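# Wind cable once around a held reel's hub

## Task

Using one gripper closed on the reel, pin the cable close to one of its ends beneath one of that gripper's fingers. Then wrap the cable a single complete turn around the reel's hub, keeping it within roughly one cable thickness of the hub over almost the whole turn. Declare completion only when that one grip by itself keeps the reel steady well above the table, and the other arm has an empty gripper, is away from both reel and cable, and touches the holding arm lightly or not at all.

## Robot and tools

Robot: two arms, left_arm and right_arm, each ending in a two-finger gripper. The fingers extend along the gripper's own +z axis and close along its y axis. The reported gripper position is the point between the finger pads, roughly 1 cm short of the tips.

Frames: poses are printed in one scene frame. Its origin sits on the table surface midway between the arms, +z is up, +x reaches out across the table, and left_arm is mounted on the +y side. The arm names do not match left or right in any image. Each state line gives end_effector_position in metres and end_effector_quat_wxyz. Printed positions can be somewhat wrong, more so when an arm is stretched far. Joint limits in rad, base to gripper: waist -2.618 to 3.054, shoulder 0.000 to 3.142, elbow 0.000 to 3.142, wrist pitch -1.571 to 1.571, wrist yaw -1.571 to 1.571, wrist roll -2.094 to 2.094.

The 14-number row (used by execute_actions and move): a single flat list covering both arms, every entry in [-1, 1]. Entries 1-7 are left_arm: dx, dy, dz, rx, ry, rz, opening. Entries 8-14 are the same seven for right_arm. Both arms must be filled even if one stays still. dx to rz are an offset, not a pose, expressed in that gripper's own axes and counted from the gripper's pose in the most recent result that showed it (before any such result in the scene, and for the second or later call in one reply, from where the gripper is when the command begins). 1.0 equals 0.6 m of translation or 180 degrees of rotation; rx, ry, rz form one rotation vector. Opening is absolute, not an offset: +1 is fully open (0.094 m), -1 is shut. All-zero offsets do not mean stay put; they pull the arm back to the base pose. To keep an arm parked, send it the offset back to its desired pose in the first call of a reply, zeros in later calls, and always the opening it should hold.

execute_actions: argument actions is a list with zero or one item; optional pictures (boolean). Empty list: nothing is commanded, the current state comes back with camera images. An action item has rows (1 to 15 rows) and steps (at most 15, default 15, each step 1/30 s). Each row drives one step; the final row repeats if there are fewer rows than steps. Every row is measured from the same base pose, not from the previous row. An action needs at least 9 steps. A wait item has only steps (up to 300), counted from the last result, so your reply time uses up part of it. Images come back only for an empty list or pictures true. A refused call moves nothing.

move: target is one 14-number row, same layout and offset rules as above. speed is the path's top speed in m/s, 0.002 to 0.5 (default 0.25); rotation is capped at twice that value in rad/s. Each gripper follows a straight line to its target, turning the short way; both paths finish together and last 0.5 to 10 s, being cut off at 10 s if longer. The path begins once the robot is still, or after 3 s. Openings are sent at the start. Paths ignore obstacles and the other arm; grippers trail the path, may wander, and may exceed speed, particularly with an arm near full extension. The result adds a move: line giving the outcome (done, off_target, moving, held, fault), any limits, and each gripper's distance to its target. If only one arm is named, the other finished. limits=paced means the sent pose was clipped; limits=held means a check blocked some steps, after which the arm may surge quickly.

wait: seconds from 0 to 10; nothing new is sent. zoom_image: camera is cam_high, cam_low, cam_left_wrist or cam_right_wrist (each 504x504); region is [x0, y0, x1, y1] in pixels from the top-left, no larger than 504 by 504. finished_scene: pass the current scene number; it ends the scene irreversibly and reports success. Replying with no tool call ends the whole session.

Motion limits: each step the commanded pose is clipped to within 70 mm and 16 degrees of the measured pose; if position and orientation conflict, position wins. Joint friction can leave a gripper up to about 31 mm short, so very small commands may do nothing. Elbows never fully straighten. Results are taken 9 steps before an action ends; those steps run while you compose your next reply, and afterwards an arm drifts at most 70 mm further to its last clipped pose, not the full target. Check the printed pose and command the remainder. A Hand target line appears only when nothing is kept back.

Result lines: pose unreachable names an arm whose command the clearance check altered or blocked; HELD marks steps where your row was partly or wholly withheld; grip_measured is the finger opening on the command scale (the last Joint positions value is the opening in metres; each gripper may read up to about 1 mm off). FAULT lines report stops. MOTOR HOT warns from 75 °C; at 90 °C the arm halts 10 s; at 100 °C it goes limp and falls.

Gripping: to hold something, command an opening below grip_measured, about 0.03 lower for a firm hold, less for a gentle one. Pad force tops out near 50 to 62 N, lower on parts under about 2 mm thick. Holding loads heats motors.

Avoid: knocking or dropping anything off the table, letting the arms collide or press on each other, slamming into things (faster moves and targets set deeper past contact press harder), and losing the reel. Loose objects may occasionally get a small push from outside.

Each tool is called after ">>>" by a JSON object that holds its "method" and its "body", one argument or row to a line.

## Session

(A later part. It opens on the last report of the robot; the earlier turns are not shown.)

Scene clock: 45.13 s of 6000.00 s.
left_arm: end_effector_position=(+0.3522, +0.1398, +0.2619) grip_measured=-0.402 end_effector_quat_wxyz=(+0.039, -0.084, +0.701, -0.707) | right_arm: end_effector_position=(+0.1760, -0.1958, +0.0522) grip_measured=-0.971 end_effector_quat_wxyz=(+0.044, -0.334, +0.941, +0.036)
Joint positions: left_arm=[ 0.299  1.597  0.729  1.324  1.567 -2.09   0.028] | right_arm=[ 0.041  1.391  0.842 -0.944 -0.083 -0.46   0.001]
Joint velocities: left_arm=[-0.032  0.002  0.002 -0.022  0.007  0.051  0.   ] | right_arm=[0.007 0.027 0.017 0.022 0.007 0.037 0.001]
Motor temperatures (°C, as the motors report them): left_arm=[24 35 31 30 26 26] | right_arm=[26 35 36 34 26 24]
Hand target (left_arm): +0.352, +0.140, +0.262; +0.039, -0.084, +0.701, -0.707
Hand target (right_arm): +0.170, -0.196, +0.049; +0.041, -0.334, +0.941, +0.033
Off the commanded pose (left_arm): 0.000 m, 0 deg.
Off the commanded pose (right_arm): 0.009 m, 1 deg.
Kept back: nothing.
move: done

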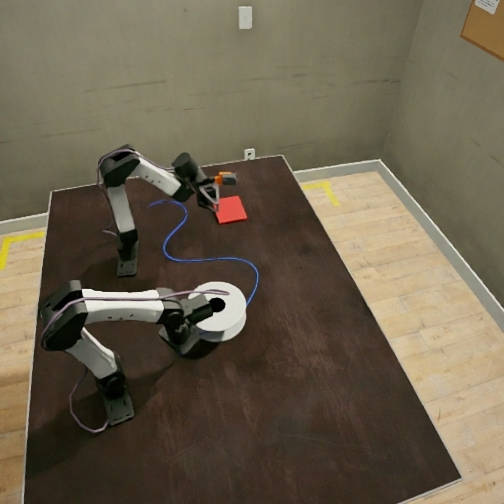

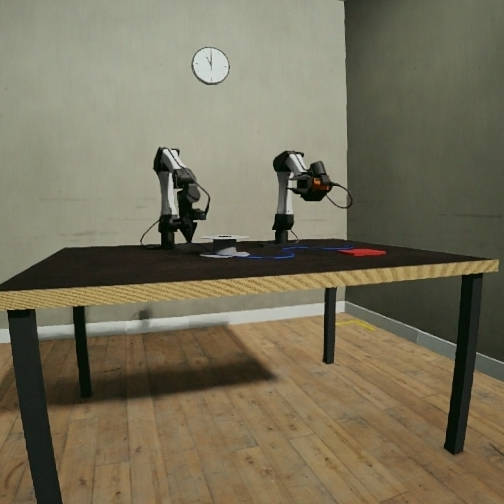

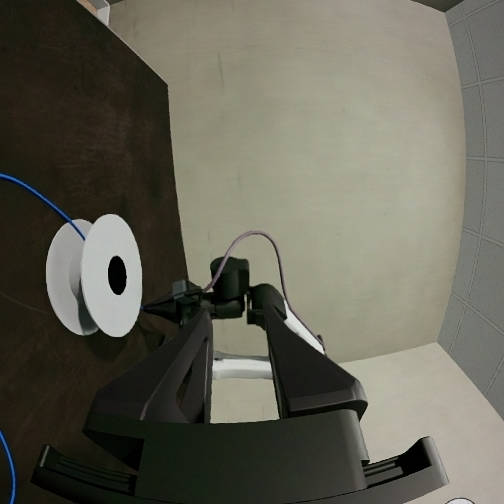

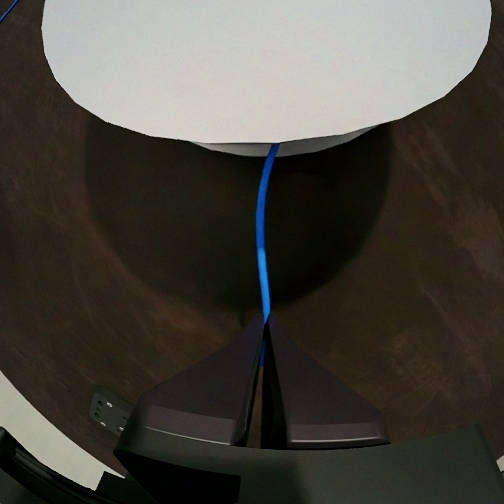

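>>> {"method": "move", "body": {
  "target": [0,0,0,0,0,0,-0.4, -0.078,0.21,0.0,0,0,0.2,-1],
  "speed": 0.15
}}

Scene clock: 48.03 s of 6000.00 s.
left_arm: end_effector_position=(+0.3522, +0.1398, +0.2619) grip_measured=-0.402 end_effector_quat_wxyz=(+0.039, -0.084, +0.701, -0.707) | right_arm: end_effector_position=(+0.1277, -0.0740, +0.0591) grip_measured=-0.971 end_effector_quat_wxyz=(+0.020, -0.026, +0.998, +0.049)
Joint positions: left_arm=[ 0.299  1.597  0.729  1.324  1.567 -2.09   0.028] | right_arm=[ 0.608  1.457  0.927 -0.943 -0.043  0.737  0.001]
Joint velocities: left_arm=[ 0.007 -0.002 -0.002 -0.007  0.007 -0.022 -0.002] | right_arm=[ 0.007 -0.017  0.007 -0.007  0.007  0.037  0.   ]
Motor temperatures (°C, as the motors report them): left_arm=[24 35 32 30 26 26] | right_arm=[26 35 36 34 26 24]
Hand target (left_arm): +0.352, +0.140, +0.262; +0.039, -0.084, +0.701, -0.707
Hand target (right_arm): +0.133, -0.067, +0.062; +0.028, -0.026, +0.998, +0.052
Off the commanded pose (left_arm): 0.000 m, 0 deg.
Off the commanded pose (right_arm): 0.008 m, 1 deg.
Kept back: nothing.
move: done

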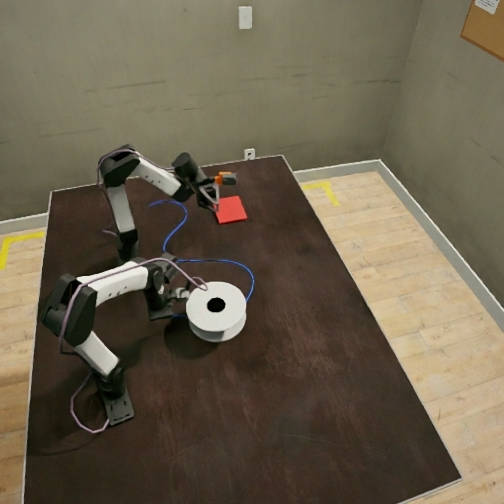

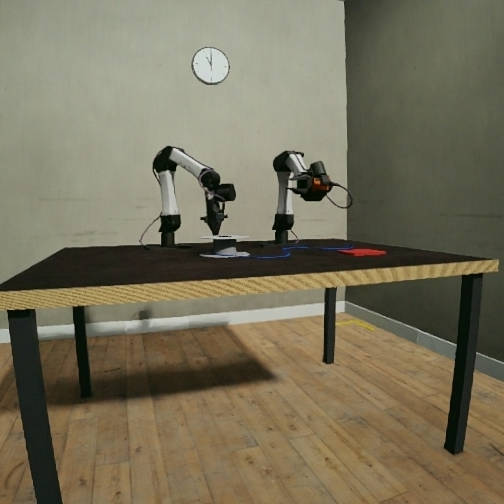

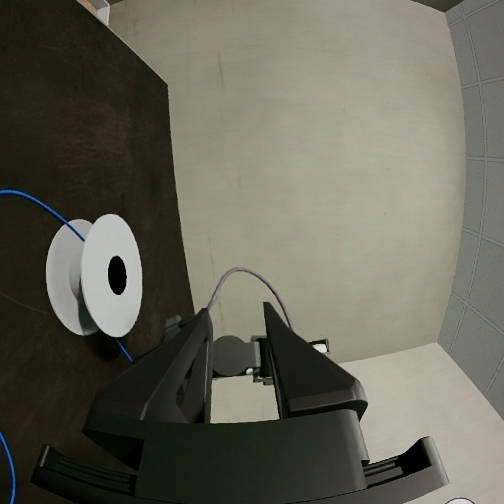

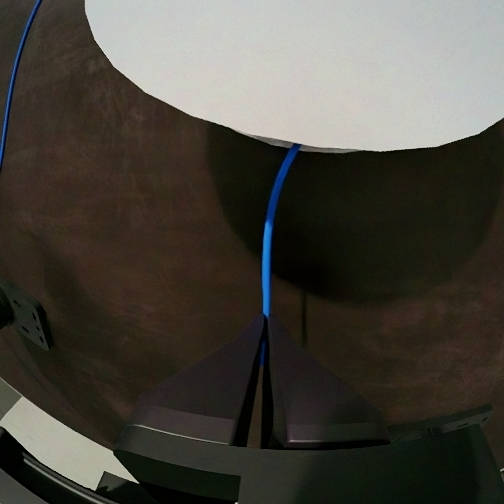

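>>> {"method": "move", "body": {
  "target": [0,0,0,0,0,0,-0.4, -0.115,0.17,0.035,0,0,0.28,-1],
  "speed": 0.15
}}

Scene clock: 51.77 s of 6000.00 s.
left_arm: end_effector_position=(+0.3522, +0.1398, +0.2619) grip_measured=-0.402 end_effector_quat_wxyz=(+0.039, -0.084, +0.701, -0.707) | right_arm: end_effector_position=(+0.1917, +0.0264, +0.0483) grip_measured=-0.971 end_effector_quat_wxyz=(-0.006, +0.402, +0.914, +0.054)
Joint positions: left_arm=[ 0.299  1.597  0.729  1.324  1.567 -2.09   0.028] | right_arm=[ 0.678  1.904  1.382 -0.949 -0.043  1.685  0.001]
Joint velocities: left_arm=[-0.007  0.017 -0.007  0.022  0.095  0.007 -0.001] | right_arm=[ 0.007  0.007  0.002  0.066  0.007 -0.11   0.   ]
Motor temperatures (°C, as the motors report them): left_arm=[24 35 32 30 26 26] | right_arm=[26 34 37 34 26 24]
Hand target (left_arm): +0.352, +0.140, +0.262; +0.039, -0.084, +0.701, -0.707
Hand target (right_arm): +0.193, +0.032, +0.050; -0.003, +0.401, +0.914, +0.054
Off the commanded pose (left_arm): 0.000 m, 0 deg.
Off the commanded pose (right_arm): 0.007 m, 0 deg.
Kept back: nothing.
move: done

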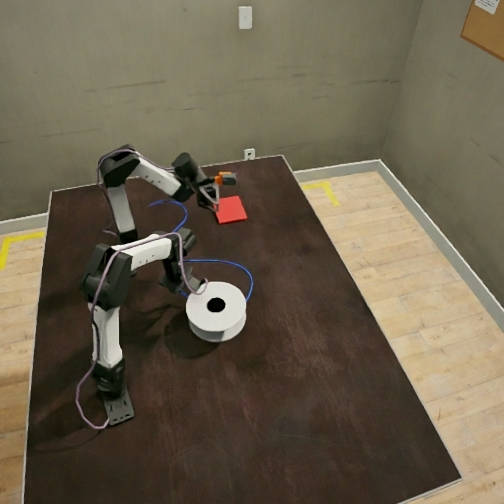

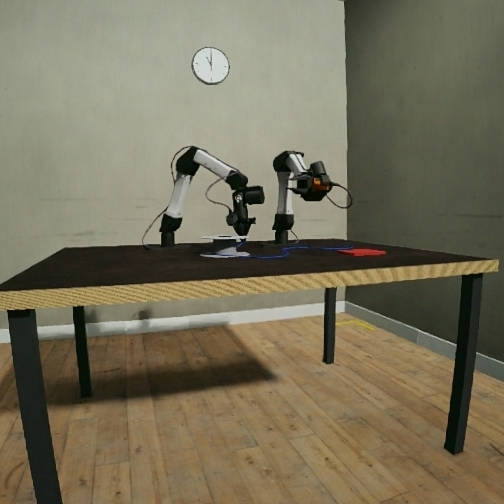

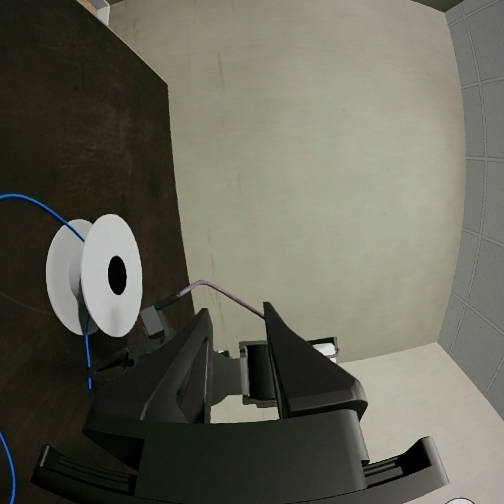

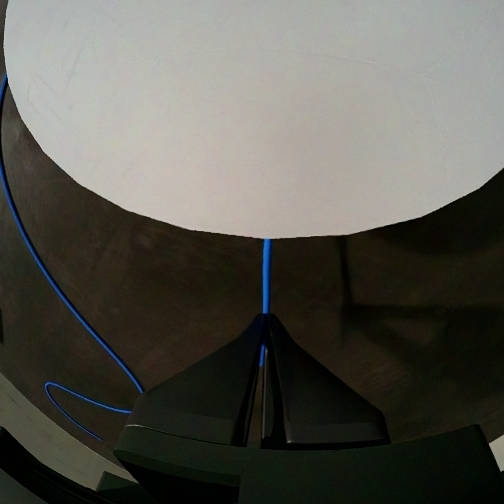

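>>> {"method": "move", "body": {
  "target": [0,-0.1,-0.25,0,0,0,-0.4, 0,0,0,0,0,0,-1]
}}

>>> {"method": "move", "body": {
  "target": [0,0,0,0,0,0,-0.4, -0.04,0.205,0.02,0,0,0.15,-1],
  "speed": 0.15
}}

Scene clock: 53.73 s of 6000.00 s.
left_arm: end_effector_position=(+0.3336, +0.2895, +0.3229) grip_measured=-0.402 end_effector_quat_wxyz=(+0.246, -0.239, +0.665, -0.663) | right_arm: end_effector_position=(+0.1915, +0.0261, +0.0482) grip_measured=-0.971 end_effector_quat_wxyz=(-0.006, +0.403, +0.914, +0.054)
Joint positions: left_arm=[ 0.826  1.304  0.729  1.106  1.567 -2.091  0.028] | right_arm=[ 0.678  1.904  1.382 -0.95  -0.043  1.688  0.001]
Joint velocities: left_arm=[-0.017  0.007 -0.027 -0.066  0.022  0.007  0.001] | right_arm=[-0.002 -0.007 -0.012  0.051  0.051  0.007 -0.   ]
Motor temperatures (°C, as the motors report them): left_arm=[24 35 32 30 26 26] | right_arm=[26 35 37 34 26 24]
Hand target (left_arm): +0.330, +0.288, +0.322; +0.236, -0.251, +0.661, -0.666
Hand target (right_arm): +0.192, +0.026, +0.048; -0.006, +0.402, +0.914, +0.054
Off the commanded pose (left_arm): 0.004 m, 30 deg; orientation clipped at the last step of the last action.
Off the commanded pose (right_arm): 0.000 m, 0 deg.
joint sent to its limit (left arm) — the command would take joint 5 (wrist yaw) past its upper limit and joint 6 (wrist roll) past its lower limit, so those joints were sent only as far as their limits.
Kept back: nothing.
move: off_target (left_arm); limits=paced

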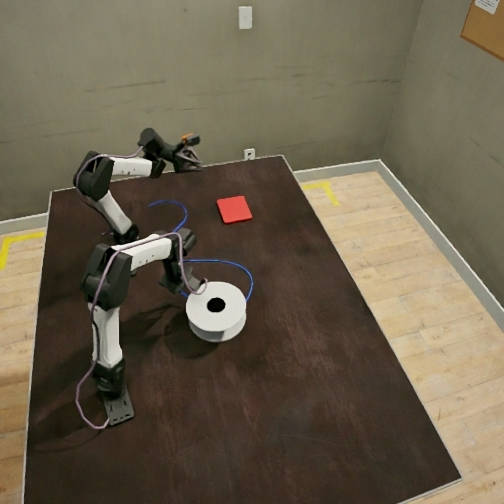

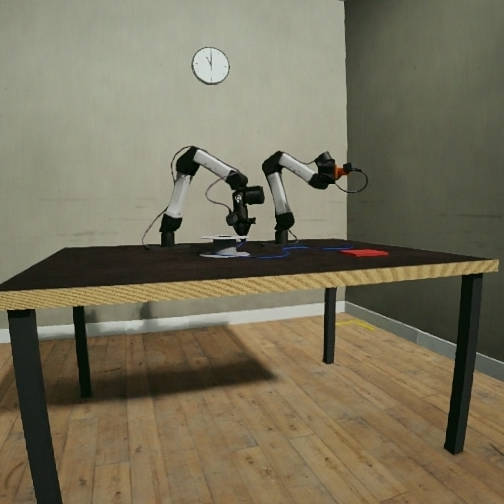

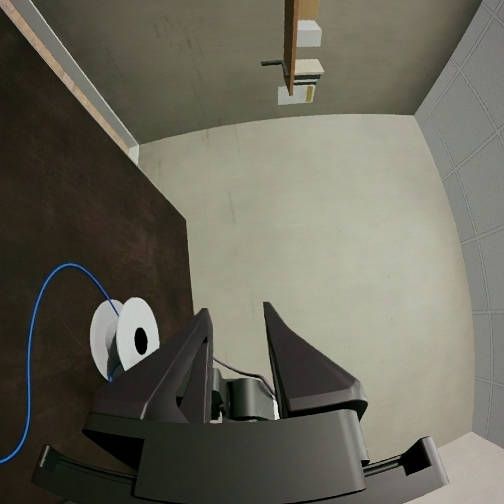

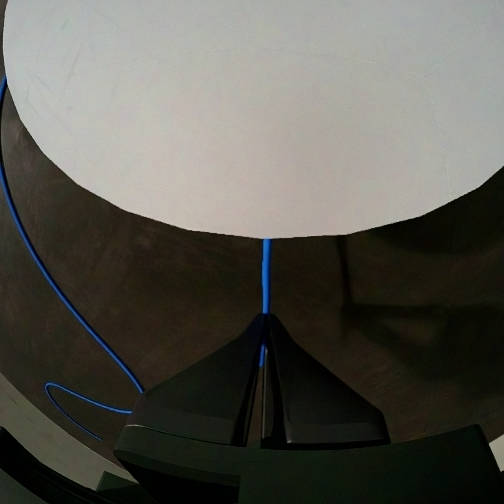

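Scene clock: 55.87 s of 6000.00 s.
left_arm: end_effector_position=(+0.3336, +0.2895, +0.3228) grip_measured=-0.402 end_effector_quat_wxyz=(+0.246, -0.239, +0.665, -0.664) | right_arm: end_effector_position=(+0.2948, +0.0900, +0.0452) grip_measured=-0.971 end_effector_quat_wxyz=(-0.014, +0.598, +0.799, +0.051)
Joint positions: left_arm=[ 0.826  1.304  0.729  1.106  1.567 -2.091  0.028] | right_arm=[ 0.604  2.396  2.144 -1.223 -0.043  2.069  0.001]
Joint velocities: left_arm=[-0.002 -0.012 -0.002  0.037  0.051  0.022  0.001] | right_arm=[-0.007 -0.002  0.002 -0.007 -0.051 -0.007 -0.   ]
Motor temperatures (°C, as the motors report them): left_arm=[24 35 32 30 26 26] | right_arm=[26 35 37 34 26 24]
Hand target (left_arm): +0.334, +0.290, +0.323; +0.246, -0.239, +0.665, -0.663
Hand target (right_arm): +0.299, +0.090, +0.045; -0.018, +0.605, +0.794, +0.051
Off the commanded pose (left_arm): 0.000 m, 0 deg.
Off the commanded pose (right_arm): 0.005 m, 1 deg.
Kept back: nothing.
move: done

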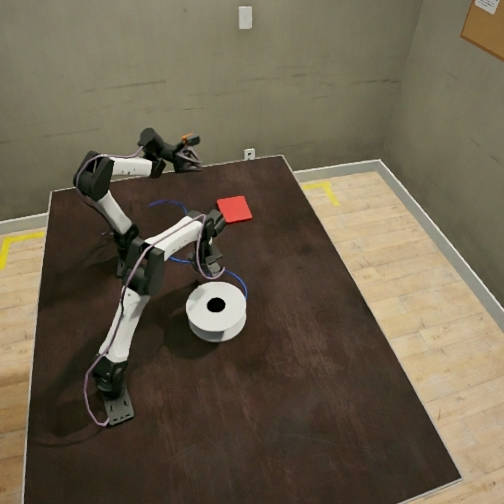

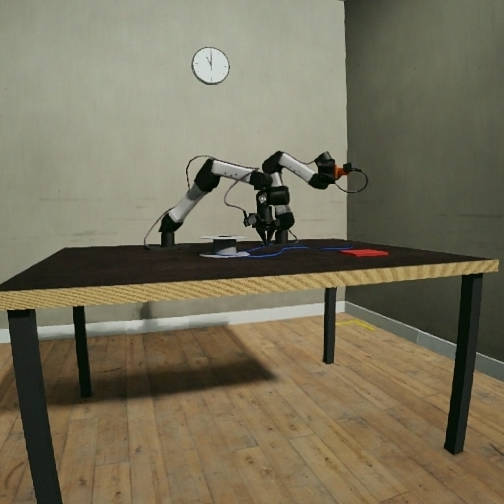

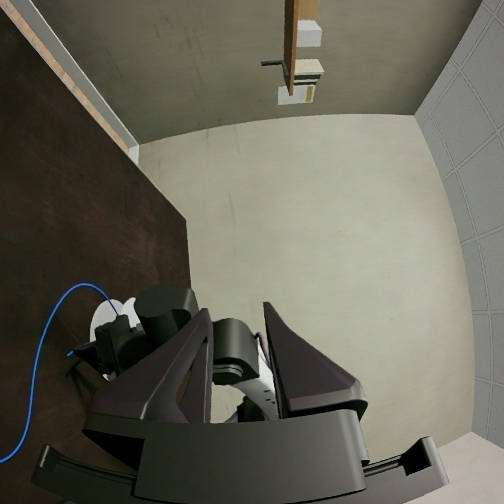

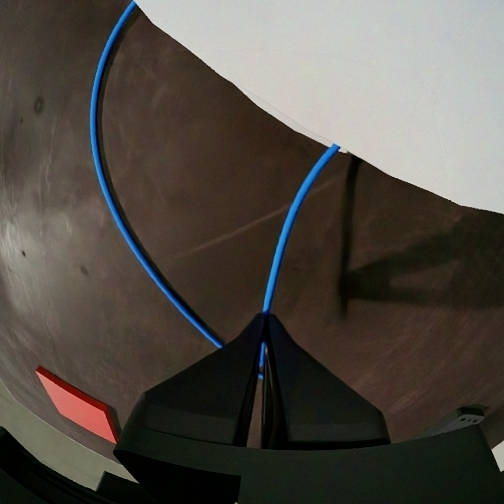

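>>> {"method": "move", "body": {
  "target": [0,0,0,0,0,0,-0.4, -0.14,0.13,0.0,0,0,0.05,-1],
  "speed": 0.12
}}

Scene clock: 58.00 s of 6000.00 s.
left_arm: end_effector_position=(+0.3336, +0.2895, +0.3228) grip_measured=-0.402 end_effector_quat_wxyz=(+0.246, -0.239, +0.665, -0.664) | right_arm: end_effector_position=(+0.3927, +0.0288, +0.0439) grip_measured=-0.971 end_effector_quat_wxyz=(-0.012, +0.662, +0.748, +0.052)
Joint positions: left_arm=[ 0.826  1.304  0.729  1.106  1.567 -2.091  0.028] | right_arm=[ 0.386  2.708  2.725 -1.493 -0.053  2.015  0.001]
Joint velocities: left_arm=[-0.017  0.012 -0.032  0.051 -0.066  0.022  0.   ] | right_arm=[-0.002  0.042  0.095 -0.081  0.022  0.007 -0.001]
Motor temperatures (°C, as the motors report them): left_arm=[24 34 32 30 26 26] | right_arm=[26 36 37 33 26 24]
Hand target (left_arm): +0.334, +0.290, +0.323; +0.246, -0.239, +0.665, -0.664
Hand target (right_arm): +0.392, +0.029, +0.043; -0.016, +0.659, +0.750, +0.051
Off the commanded pose (left_arm): 0.000 m, 0 deg.
Off the commanded pose (right_arm): 0.003 m, 1 deg.
Kept back: nothing.
move: done

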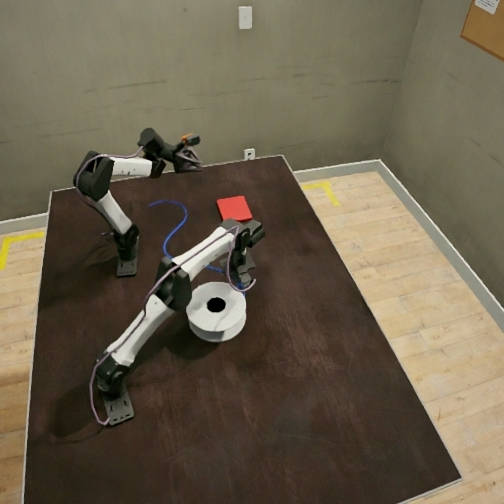

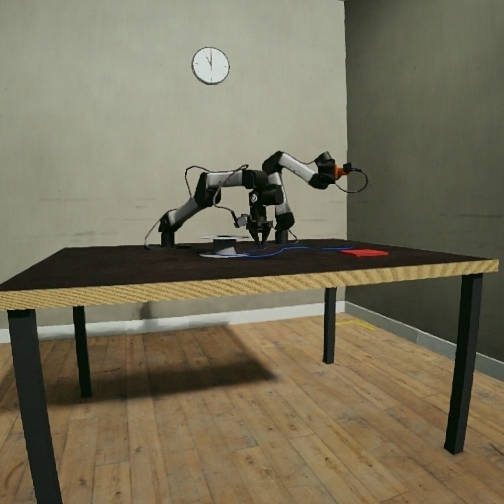

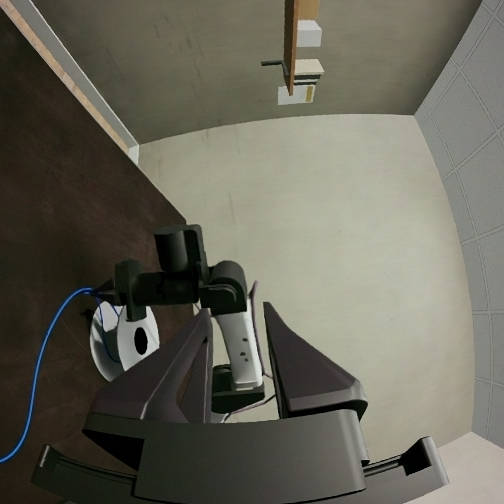

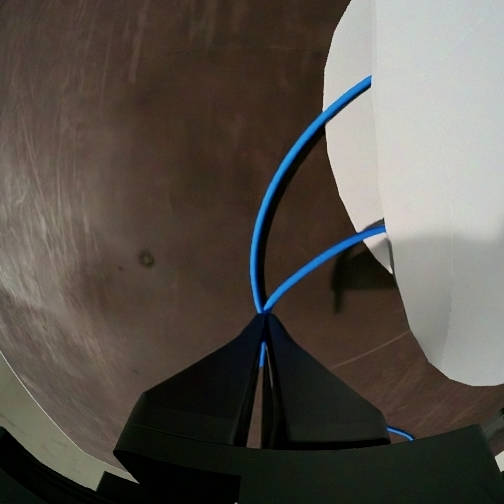

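>>> {"method": "move", "body": {
  "target": [0,0,0,0,0,0,-0.4, -0.19,0.05,-0.02,0,0,0.09,-1],
  "speed": 0.12
}}

Scene clock: 61.50 s of 6000.00 s.
left_arm: end_effector_position=(+0.3336, +0.2895, +0.3228) grip_measured=-0.402 end_effector_quat_wxyz=(+0.246, -0.239, +0.665, -0.664) | right_arm: end_effector_position=(+0.4341, -0.0823, +0.0437) grip_measured=-0.971 end_effector_quat_wxyz=(-0.018, +0.758, +0.651, +0.042)
Joint positions: left_arm=[ 0.826  1.304  0.729  1.106  1.567 -2.091  0.028] | right_arm=[ 0.155  2.621  2.556 -1.44  -0.064  2.056  0.001]
Joint velocities: left_arm=[ 0.022 -0.007  0.022  0.051  0.037 -0.022  0.   ] | right_arm=[-0.002  0.017  0.012  0.007 -0.037  0.022 -0.   ]
Motor temperatures (°C, as the motors report them): left_arm=[24 34 32 30 26 26] | right_arm=[26 37 37 33 26 24]
Hand target (left_arm): +0.334, +0.290, +0.323; +0.246, -0.239, +0.665, -0.664
Hand target (right_arm): +0.435, -0.082, +0.048; -0.018, +0.761, +0.647, +0.049
Off the commanded pose (left_arm): 0.000 m, 0 deg.
Off the commanded pose (right_arm): 0.004 m, 1 deg.
Kept back: nothing.
move: done

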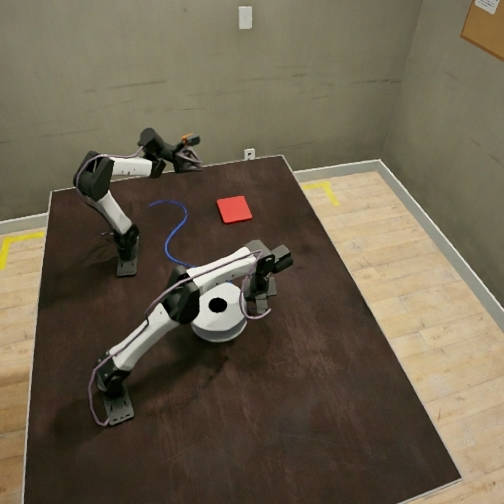

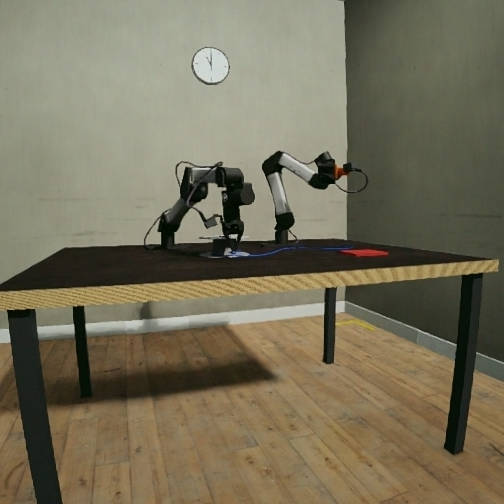

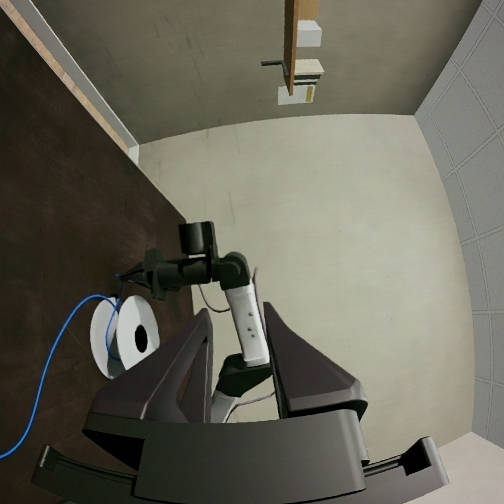

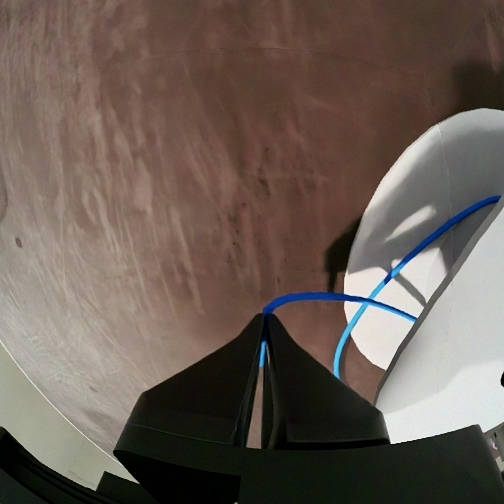

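>>> {"method": "move", "body": {
  "target": [0,0,0,0,0,0,-0.4, -0.15,-0.01,0.02,0,0,0.06,-1],
  "speed": 0.1
}}

>>> {"method": "move", "body": {
  "target": [0,0,0,0,0,0,-0.4, 0,0,0,0,0,0,-0.4]
}}

>>> {"method": "move", "body": {
  "target": [0,0,0,0,0,0,-0.4, 0,0,-0.13,0,0,-0.6,-0.4],
  "speed": 0.5
}}

>>> {"method": "move", "body": {
  "target": [0,0,0,0,0,0,-0.4, 0,0,0,0,0,-0.65,-0.4],
  "speed": 0.5
}}

Scene clock: 63.60 s of 6000.00 s.
left_arm: end_effector_position=(+0.3336, +0.2895, +0.3228) grip_measured=-0.402 end_effector_quat_wxyz=(+0.246, -0.239, +0.665, -0.664) | right_arm: end_effector_position=(+0.4163, -0.1671, +0.0226) grip_measured=-0.971 end_effector_quat_wxyz=(-0.021, +0.812, +0.582, +0.035)
Joint positions: left_arm=[ 0.826  1.304  0.729  1.106  1.567 -2.091  0.028] | right_arm=[-0.004  2.38   2.03  -1.174 -0.068  2.074  0.001]
Joint velocities: left_arm=[-0.022 -0.017 -0.002  0.051 -0.066 -0.007 -0.001] | right_arm=[-0.002  0.007 -0.012 -0.051 -0.022 -0.022  0.001]
Motor temperatures (°C, as the motors report them): left_arm=[24 34 33 30 26 26] | right_arm=[26 38 37 33 26 24]
Hand target (left_arm): +0.334, +0.290, +0.323; +0.246, -0.239, +0.665, -0.664
Hand target (right_arm): +0.415, -0.169, +0.025; -0.020, +0.816, +0.577, +0.040
Off the commanded pose (left_arm): 0.000 m, 0 deg.
Off the commanded pose (right_arm): 0.003 m, 1 deg.
Kept back: nothing.
move: done

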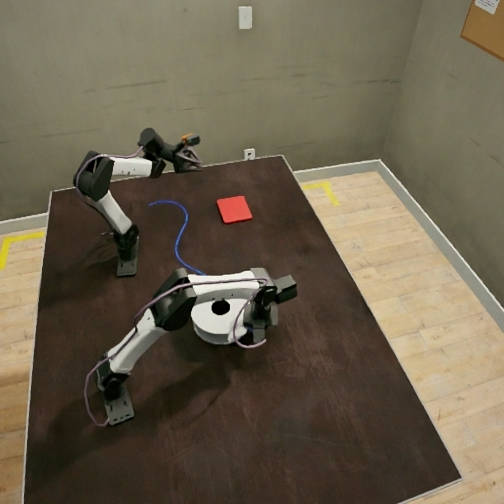

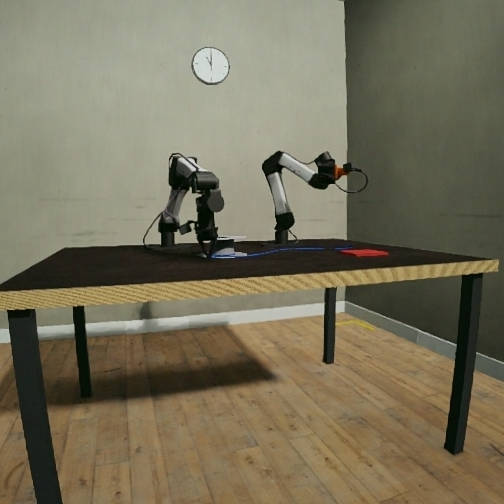

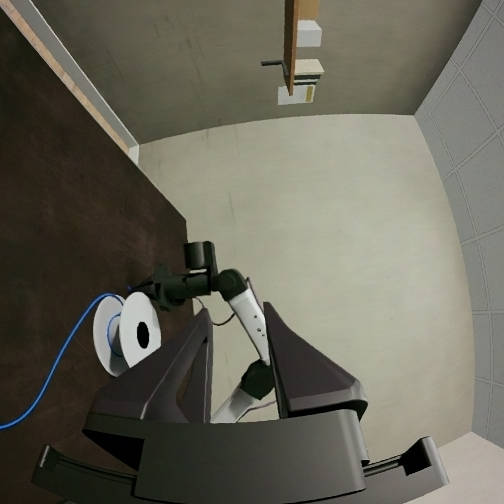

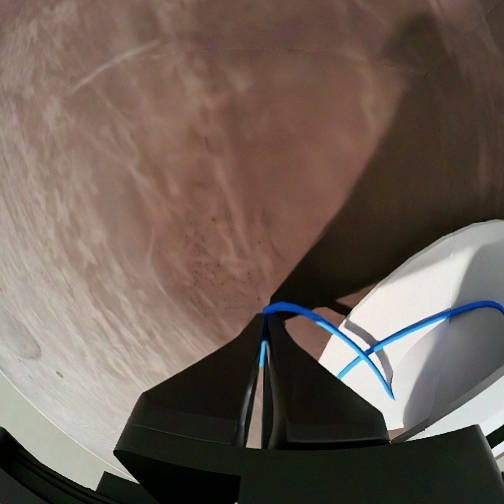

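Scene clock: 64.10 s of 6000.00 s.
left_arm: end_effector_position=(+0.3336, +0.2895, +0.3228) grip_measured=-0.402 end_effector_quat_wxyz=(+0.246, -0.239, +0.665, -0.664) | right_arm: end_effector_position=(+0.4164, -0.1671, +0.0226) grip_measured=-0.402 end_effector_quat_wxyz=(-0.021, +0.812, +0.582, +0.036)
Joint positions: left_arm=[ 0.826  1.304  0.729  1.106  1.567 -2.091  0.028] | right_arm=[-0.004  2.38   2.03  -1.174 -0.068  2.074  0.028]
Joint velocities: left_arm=[-0.007 -0.017 -0.002  0.037 -0.007  0.007  0.001] | right_arm=[ 0.002 -0.017 -0.007 -0.007 -0.007  0.022 -0.   ]
Motor temperatures (°C, as the motors report them): left_arm=[24 34 33 30 26 26] | right_arm=[26 38 37 33 26 24]
Hand target (left_arm): +0.334, +0.290, +0.323; +0.246, -0.239, +0.665, -0.664
Hand target (right_arm): +0.416, -0.167, +0.023; -0.021, +0.812, +0.582, +0.035
Off the commanded pose (left_arm): 0.000 m, 0 deg.
Off the commanded pose (right_arm): 0.000 m, 0 deg.
Kept back: nothing.
move: done

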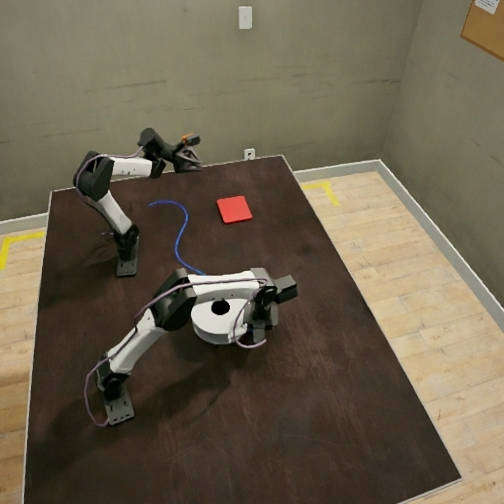

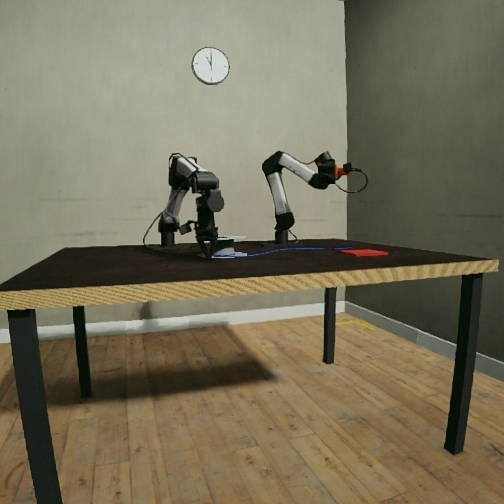

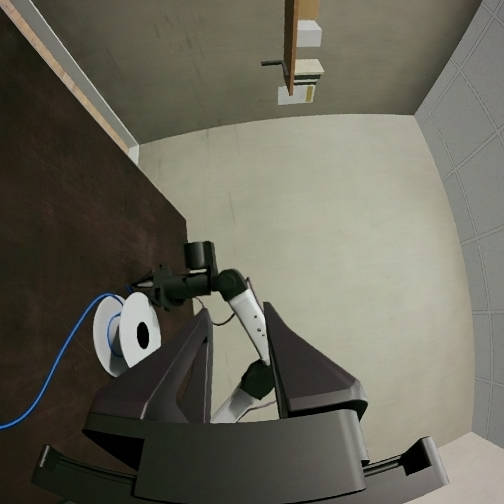

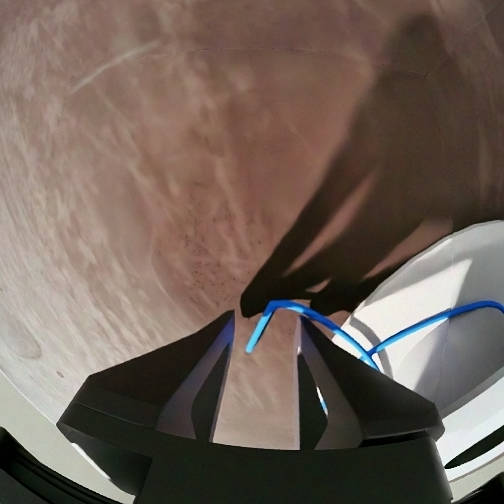

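Scene clock: 66.73 s of 6000.00 s.
left_arm: end_effector_position=(+0.3336, +0.2895, +0.3228) grip_measured=-0.402 end_effector_quat_wxyz=(+0.246, -0.239, +0.665, -0.664) | right_arm: end_effector_position=(+0.4107, -0.1682, +0.0994) grip_measured=-0.402 end_effector_quat_wxyz=(+0.016, +0.006, +0.999, +0.037)
Joint positions: left_arm=[ 0.826  1.304  0.729  1.106  1.567 -2.091  0.028] | right_arm=[-0.004  2.364  2.308 -1.468 -0.067  0.188  0.028]
Joint velocities: left_arm=[-0.002 -0.017  0.007 -0.095  0.037  0.037 -0.001] | right_arm=[-0.012  0.002 -0.002  0.007 -0.037 -0.007 -0.   ]
Motor temperatures (°C, as the motors report them): left_arm=[24 34 33 30 26 26] | right_arm=[26 39 37 33 26 24]
Hand target (left_arm): +0.334, +0.290, +0.323; +0.246, -0.239, +0.665, -0.664
Hand target (right_arm): +0.414, -0.173, +0.100; +0.017, +0.007, +0.999, +0.037
Off the commanded pose (left_arm): 0.000 m, 0 deg.
Off the commanded pose (right_arm): 0.006 m, 0 deg.
Kept back: nothing.
move: done

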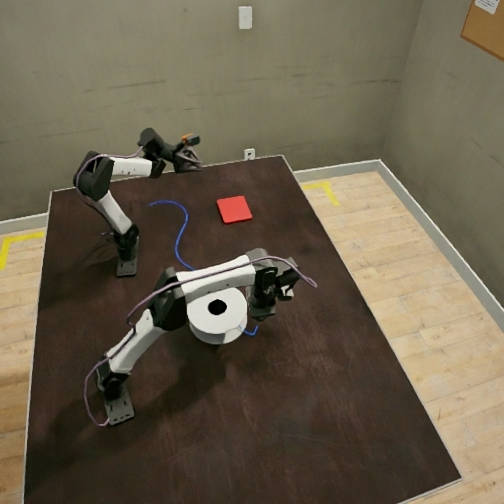

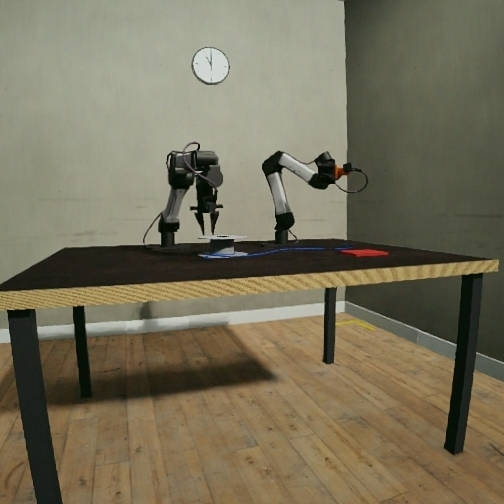

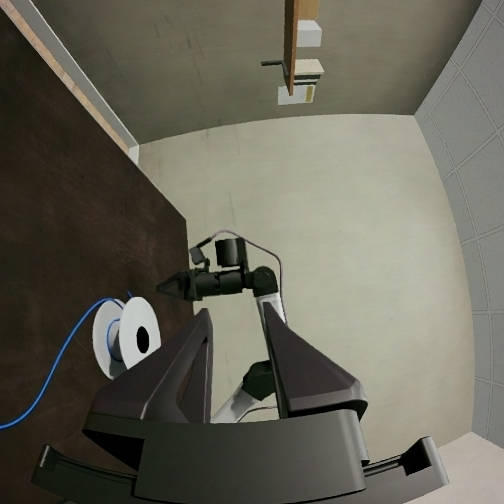

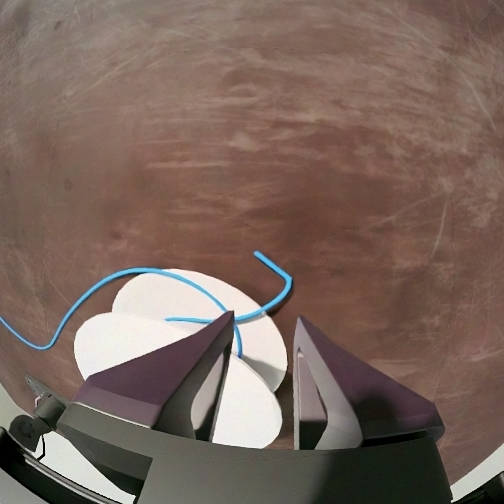

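Scene clock: 69.53 s of 6000.00 s.
left_arm: end_effector_position=(+0.3336, +0.2895, +0.3228) grip_measured=-0.402 end_effector_quat_wxyz=(+0.246, -0.239, +0.665, -0.664) | right_arm: end_effector_position=(+0.4106, -0.1682, +0.0994) grip_measured=-0.401 end_effector_quat_wxyz=(-0.040, +0.846, -0.532, -0.006)
Joint positions: left_arm=[ 0.826  1.304  0.729  1.106  1.567 -2.091  0.028] | right_arm=[-0.004  2.364  2.308 -1.469 -0.067 -1.845  0.028]
Joint velocities: left_arm=[ 0.007  0.002  0.007 -0.007  0.022 -0.051 -0.001] | right_arm=[ 0.007 -0.022 -0.012  0.007 -0.037  0.022  0.001]
Motor temperatures (°C, as the motors report them): left_arm=[24 34 33 30 26 26] | right_arm=[26 40 37 33 26 24]
Hand target (left_arm): +0.334, +0.290, +0.323; +0.246, -0.239, +0.665, -0.664
Hand target (right_arm): +0.411, -0.168, +0.099; -0.040, +0.849, -0.528, -0.006
Off the commanded pose (left_arm): 0.000 m, 0 deg.
Off the commanded pose (right_arm): 0.000 m, 1 deg.
Kept back: nothing.
move: done

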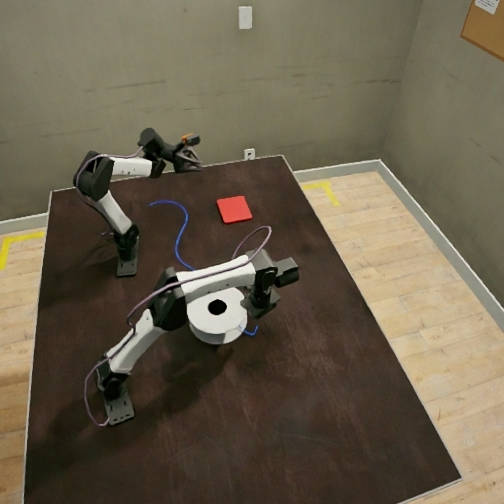

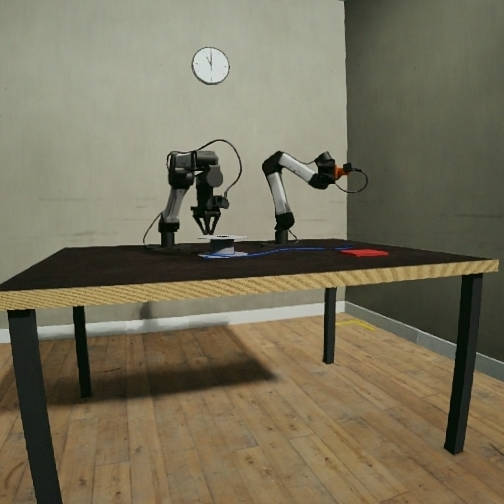

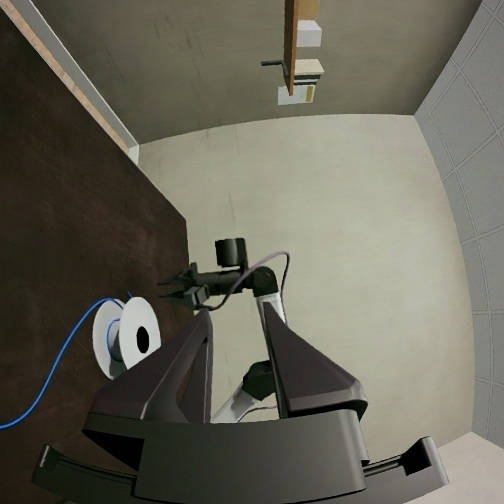

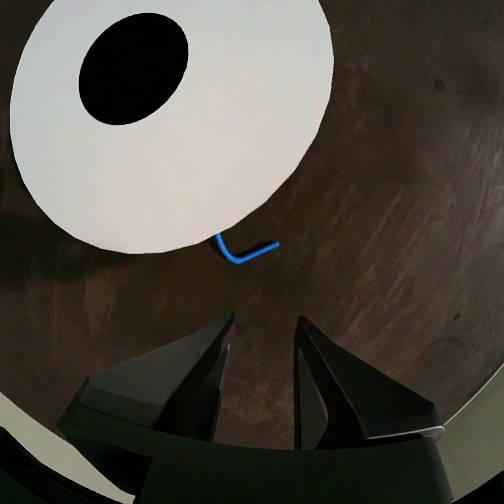

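>>> {"method": "move", "body": {
  "target": [0,0,0,0,0,0,-0.4, -0.005,0.065,0.03,0,0,-0.07,-0.6],
  "speed": 0.1
}}

Scene clock: 71.77 s of 6000.00 s.
left_arm: end_effector_position=(+0.3336, +0.2895, +0.3228) grip_measured=-0.402 end_effector_quat_wxyz=(+0.246, -0.239, +0.665, -0.664) | right_arm: end_effector_position=(+0.3766, -0.1742, +0.0785) grip_measured=-0.599 end_effector_quat_wxyz=(-0.038, +0.900, -0.434, -0.004)
Joint positions: left_arm=[ 0.826  1.304  0.729  1.106  1.567 -2.091  0.028] | right_arm=[-0.004  2.181  1.917 -1.269 -0.067 -2.07   0.019]
Joint velocities: left_arm=[ 0.012  0.002 -0.027  0.125  0.022  0.066 -0.001] | right_arm=[-0.002 -0.002 -0.007 -0.007  0.007  0.007 -0.   ]
Motor temperatures (°C, as the motors report them): left_arm=[24 34 33 30 26 26] | right_arm=[26 41 37 33 26 24]
Hand target (left_arm): +0.334, +0.290, +0.323; +0.246, -0.239, +0.665, -0.664
Hand target (right_arm): +0.375, -0.180, +0.080; -0.040, +0.899, -0.436, -0.002
Off the commanded pose (left_arm): 0.000 m, 0 deg.
Off the commanded pose (right_arm): 0.007 m, 1 deg.
Kept back: nothing.
move: done

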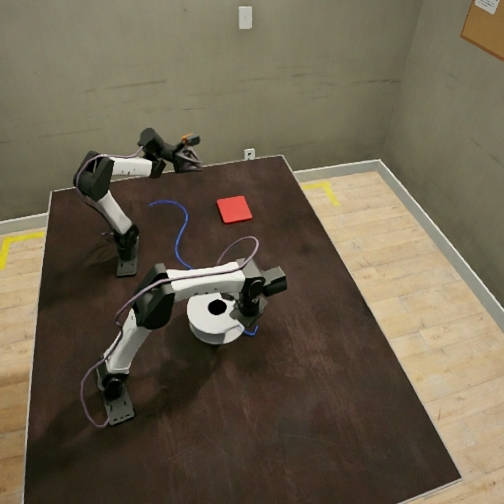

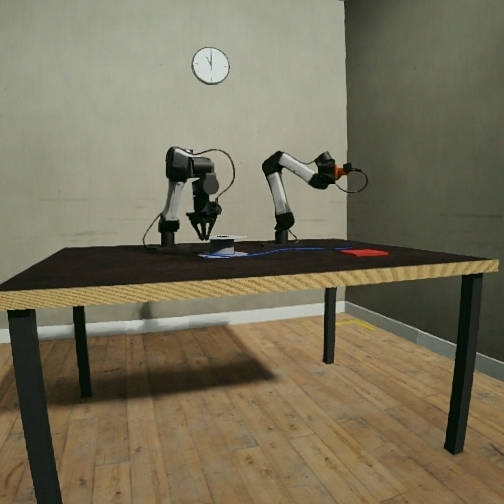

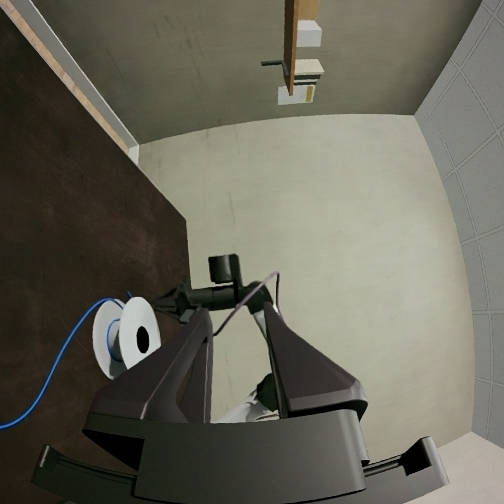

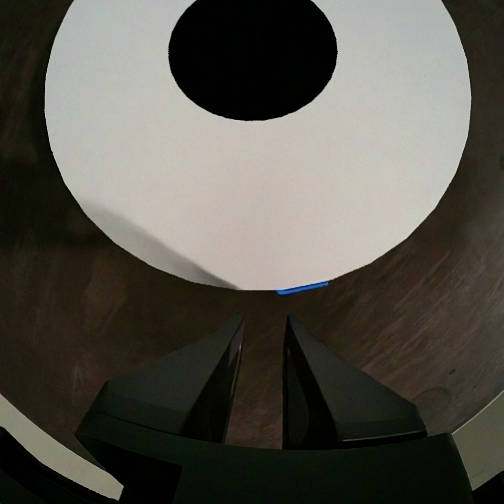

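>>> {"method": "move", "body": {
  "target": [0,0,0,0,0,0,-0.4, 0.03,-0.008,0.06,0,-0.11,0,-0.6],
  "speed": 0.08
}}

Scene clock: 74.50 s of 6000.00 s.
left_arm: end_effector_position=(+0.3336, +0.2895, +0.3228) grip_measured=-0.402 end_effector_quat_wxyz=(+0.246, -0.239, +0.665, -0.664) | right_arm: end_effector_position=(+0.3884, -0.1809, +0.0408) grip_measured=-0.599 end_effector_quat_wxyz=(-0.094, +0.866, -0.472, -0.134)
Joint positions: left_arm=[ 0.826  1.304  0.729  1.106  1.567 -2.091  0.028] | right_arm=[-0.114  2.427  2.148 -1.423 -0.303 -2.099  0.019]
Joint velocities: left_arm=[ 0.022 -0.012 -0.007  0.007 -0.022 -0.022 -0.001] | right_arm=[ 0.002 -0.017  0.007 -0.007  0.125 -0.051  0.001]
Motor temperatures (°C, as the motors report them): left_arm=[24 33 33 30 26 26] | right_arm=[26 41 37 33 26 24]
Hand target (left_arm): +0.334, +0.290, +0.323; +0.246, -0.239, +0.665, -0.664
Hand target (right_arm): +0.392, -0.183, +0.042; -0.099, +0.865, -0.473, -0.136
Off the commanded pose (left_arm): 0.000 m, 0 deg.
Off the commanded pose (right_arm): 0.005 m, 7 deg.
joint sent to its limit (right arm) — the command would take joint 6 (wrist roll) past its lower limit, so that joint was sent only as far as its limit.
Kept back: nothing.
move: off_target (right_arm)

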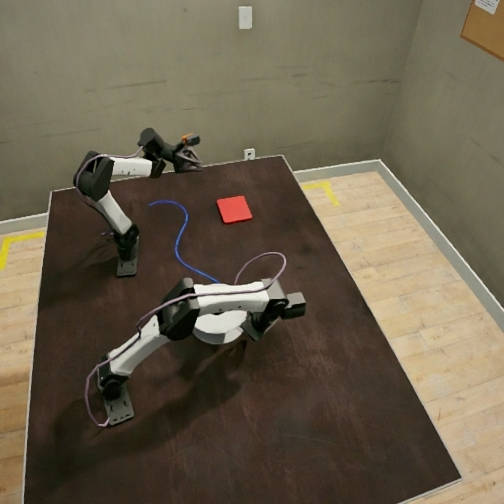

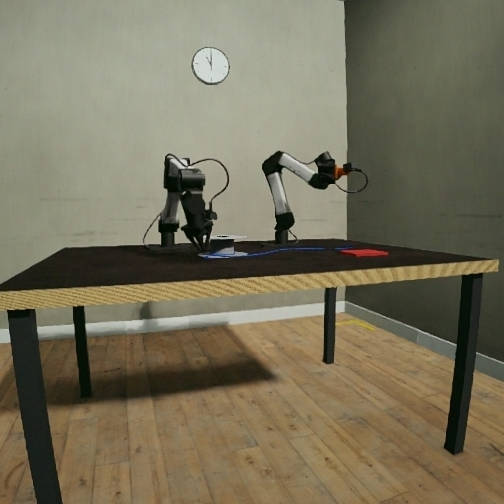

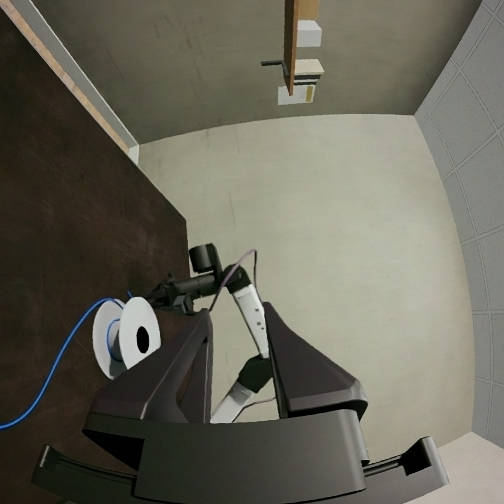

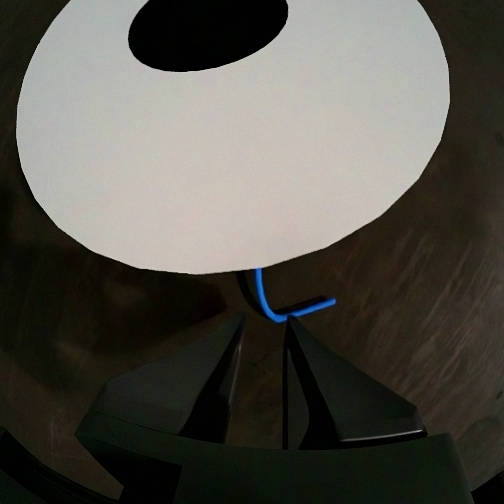

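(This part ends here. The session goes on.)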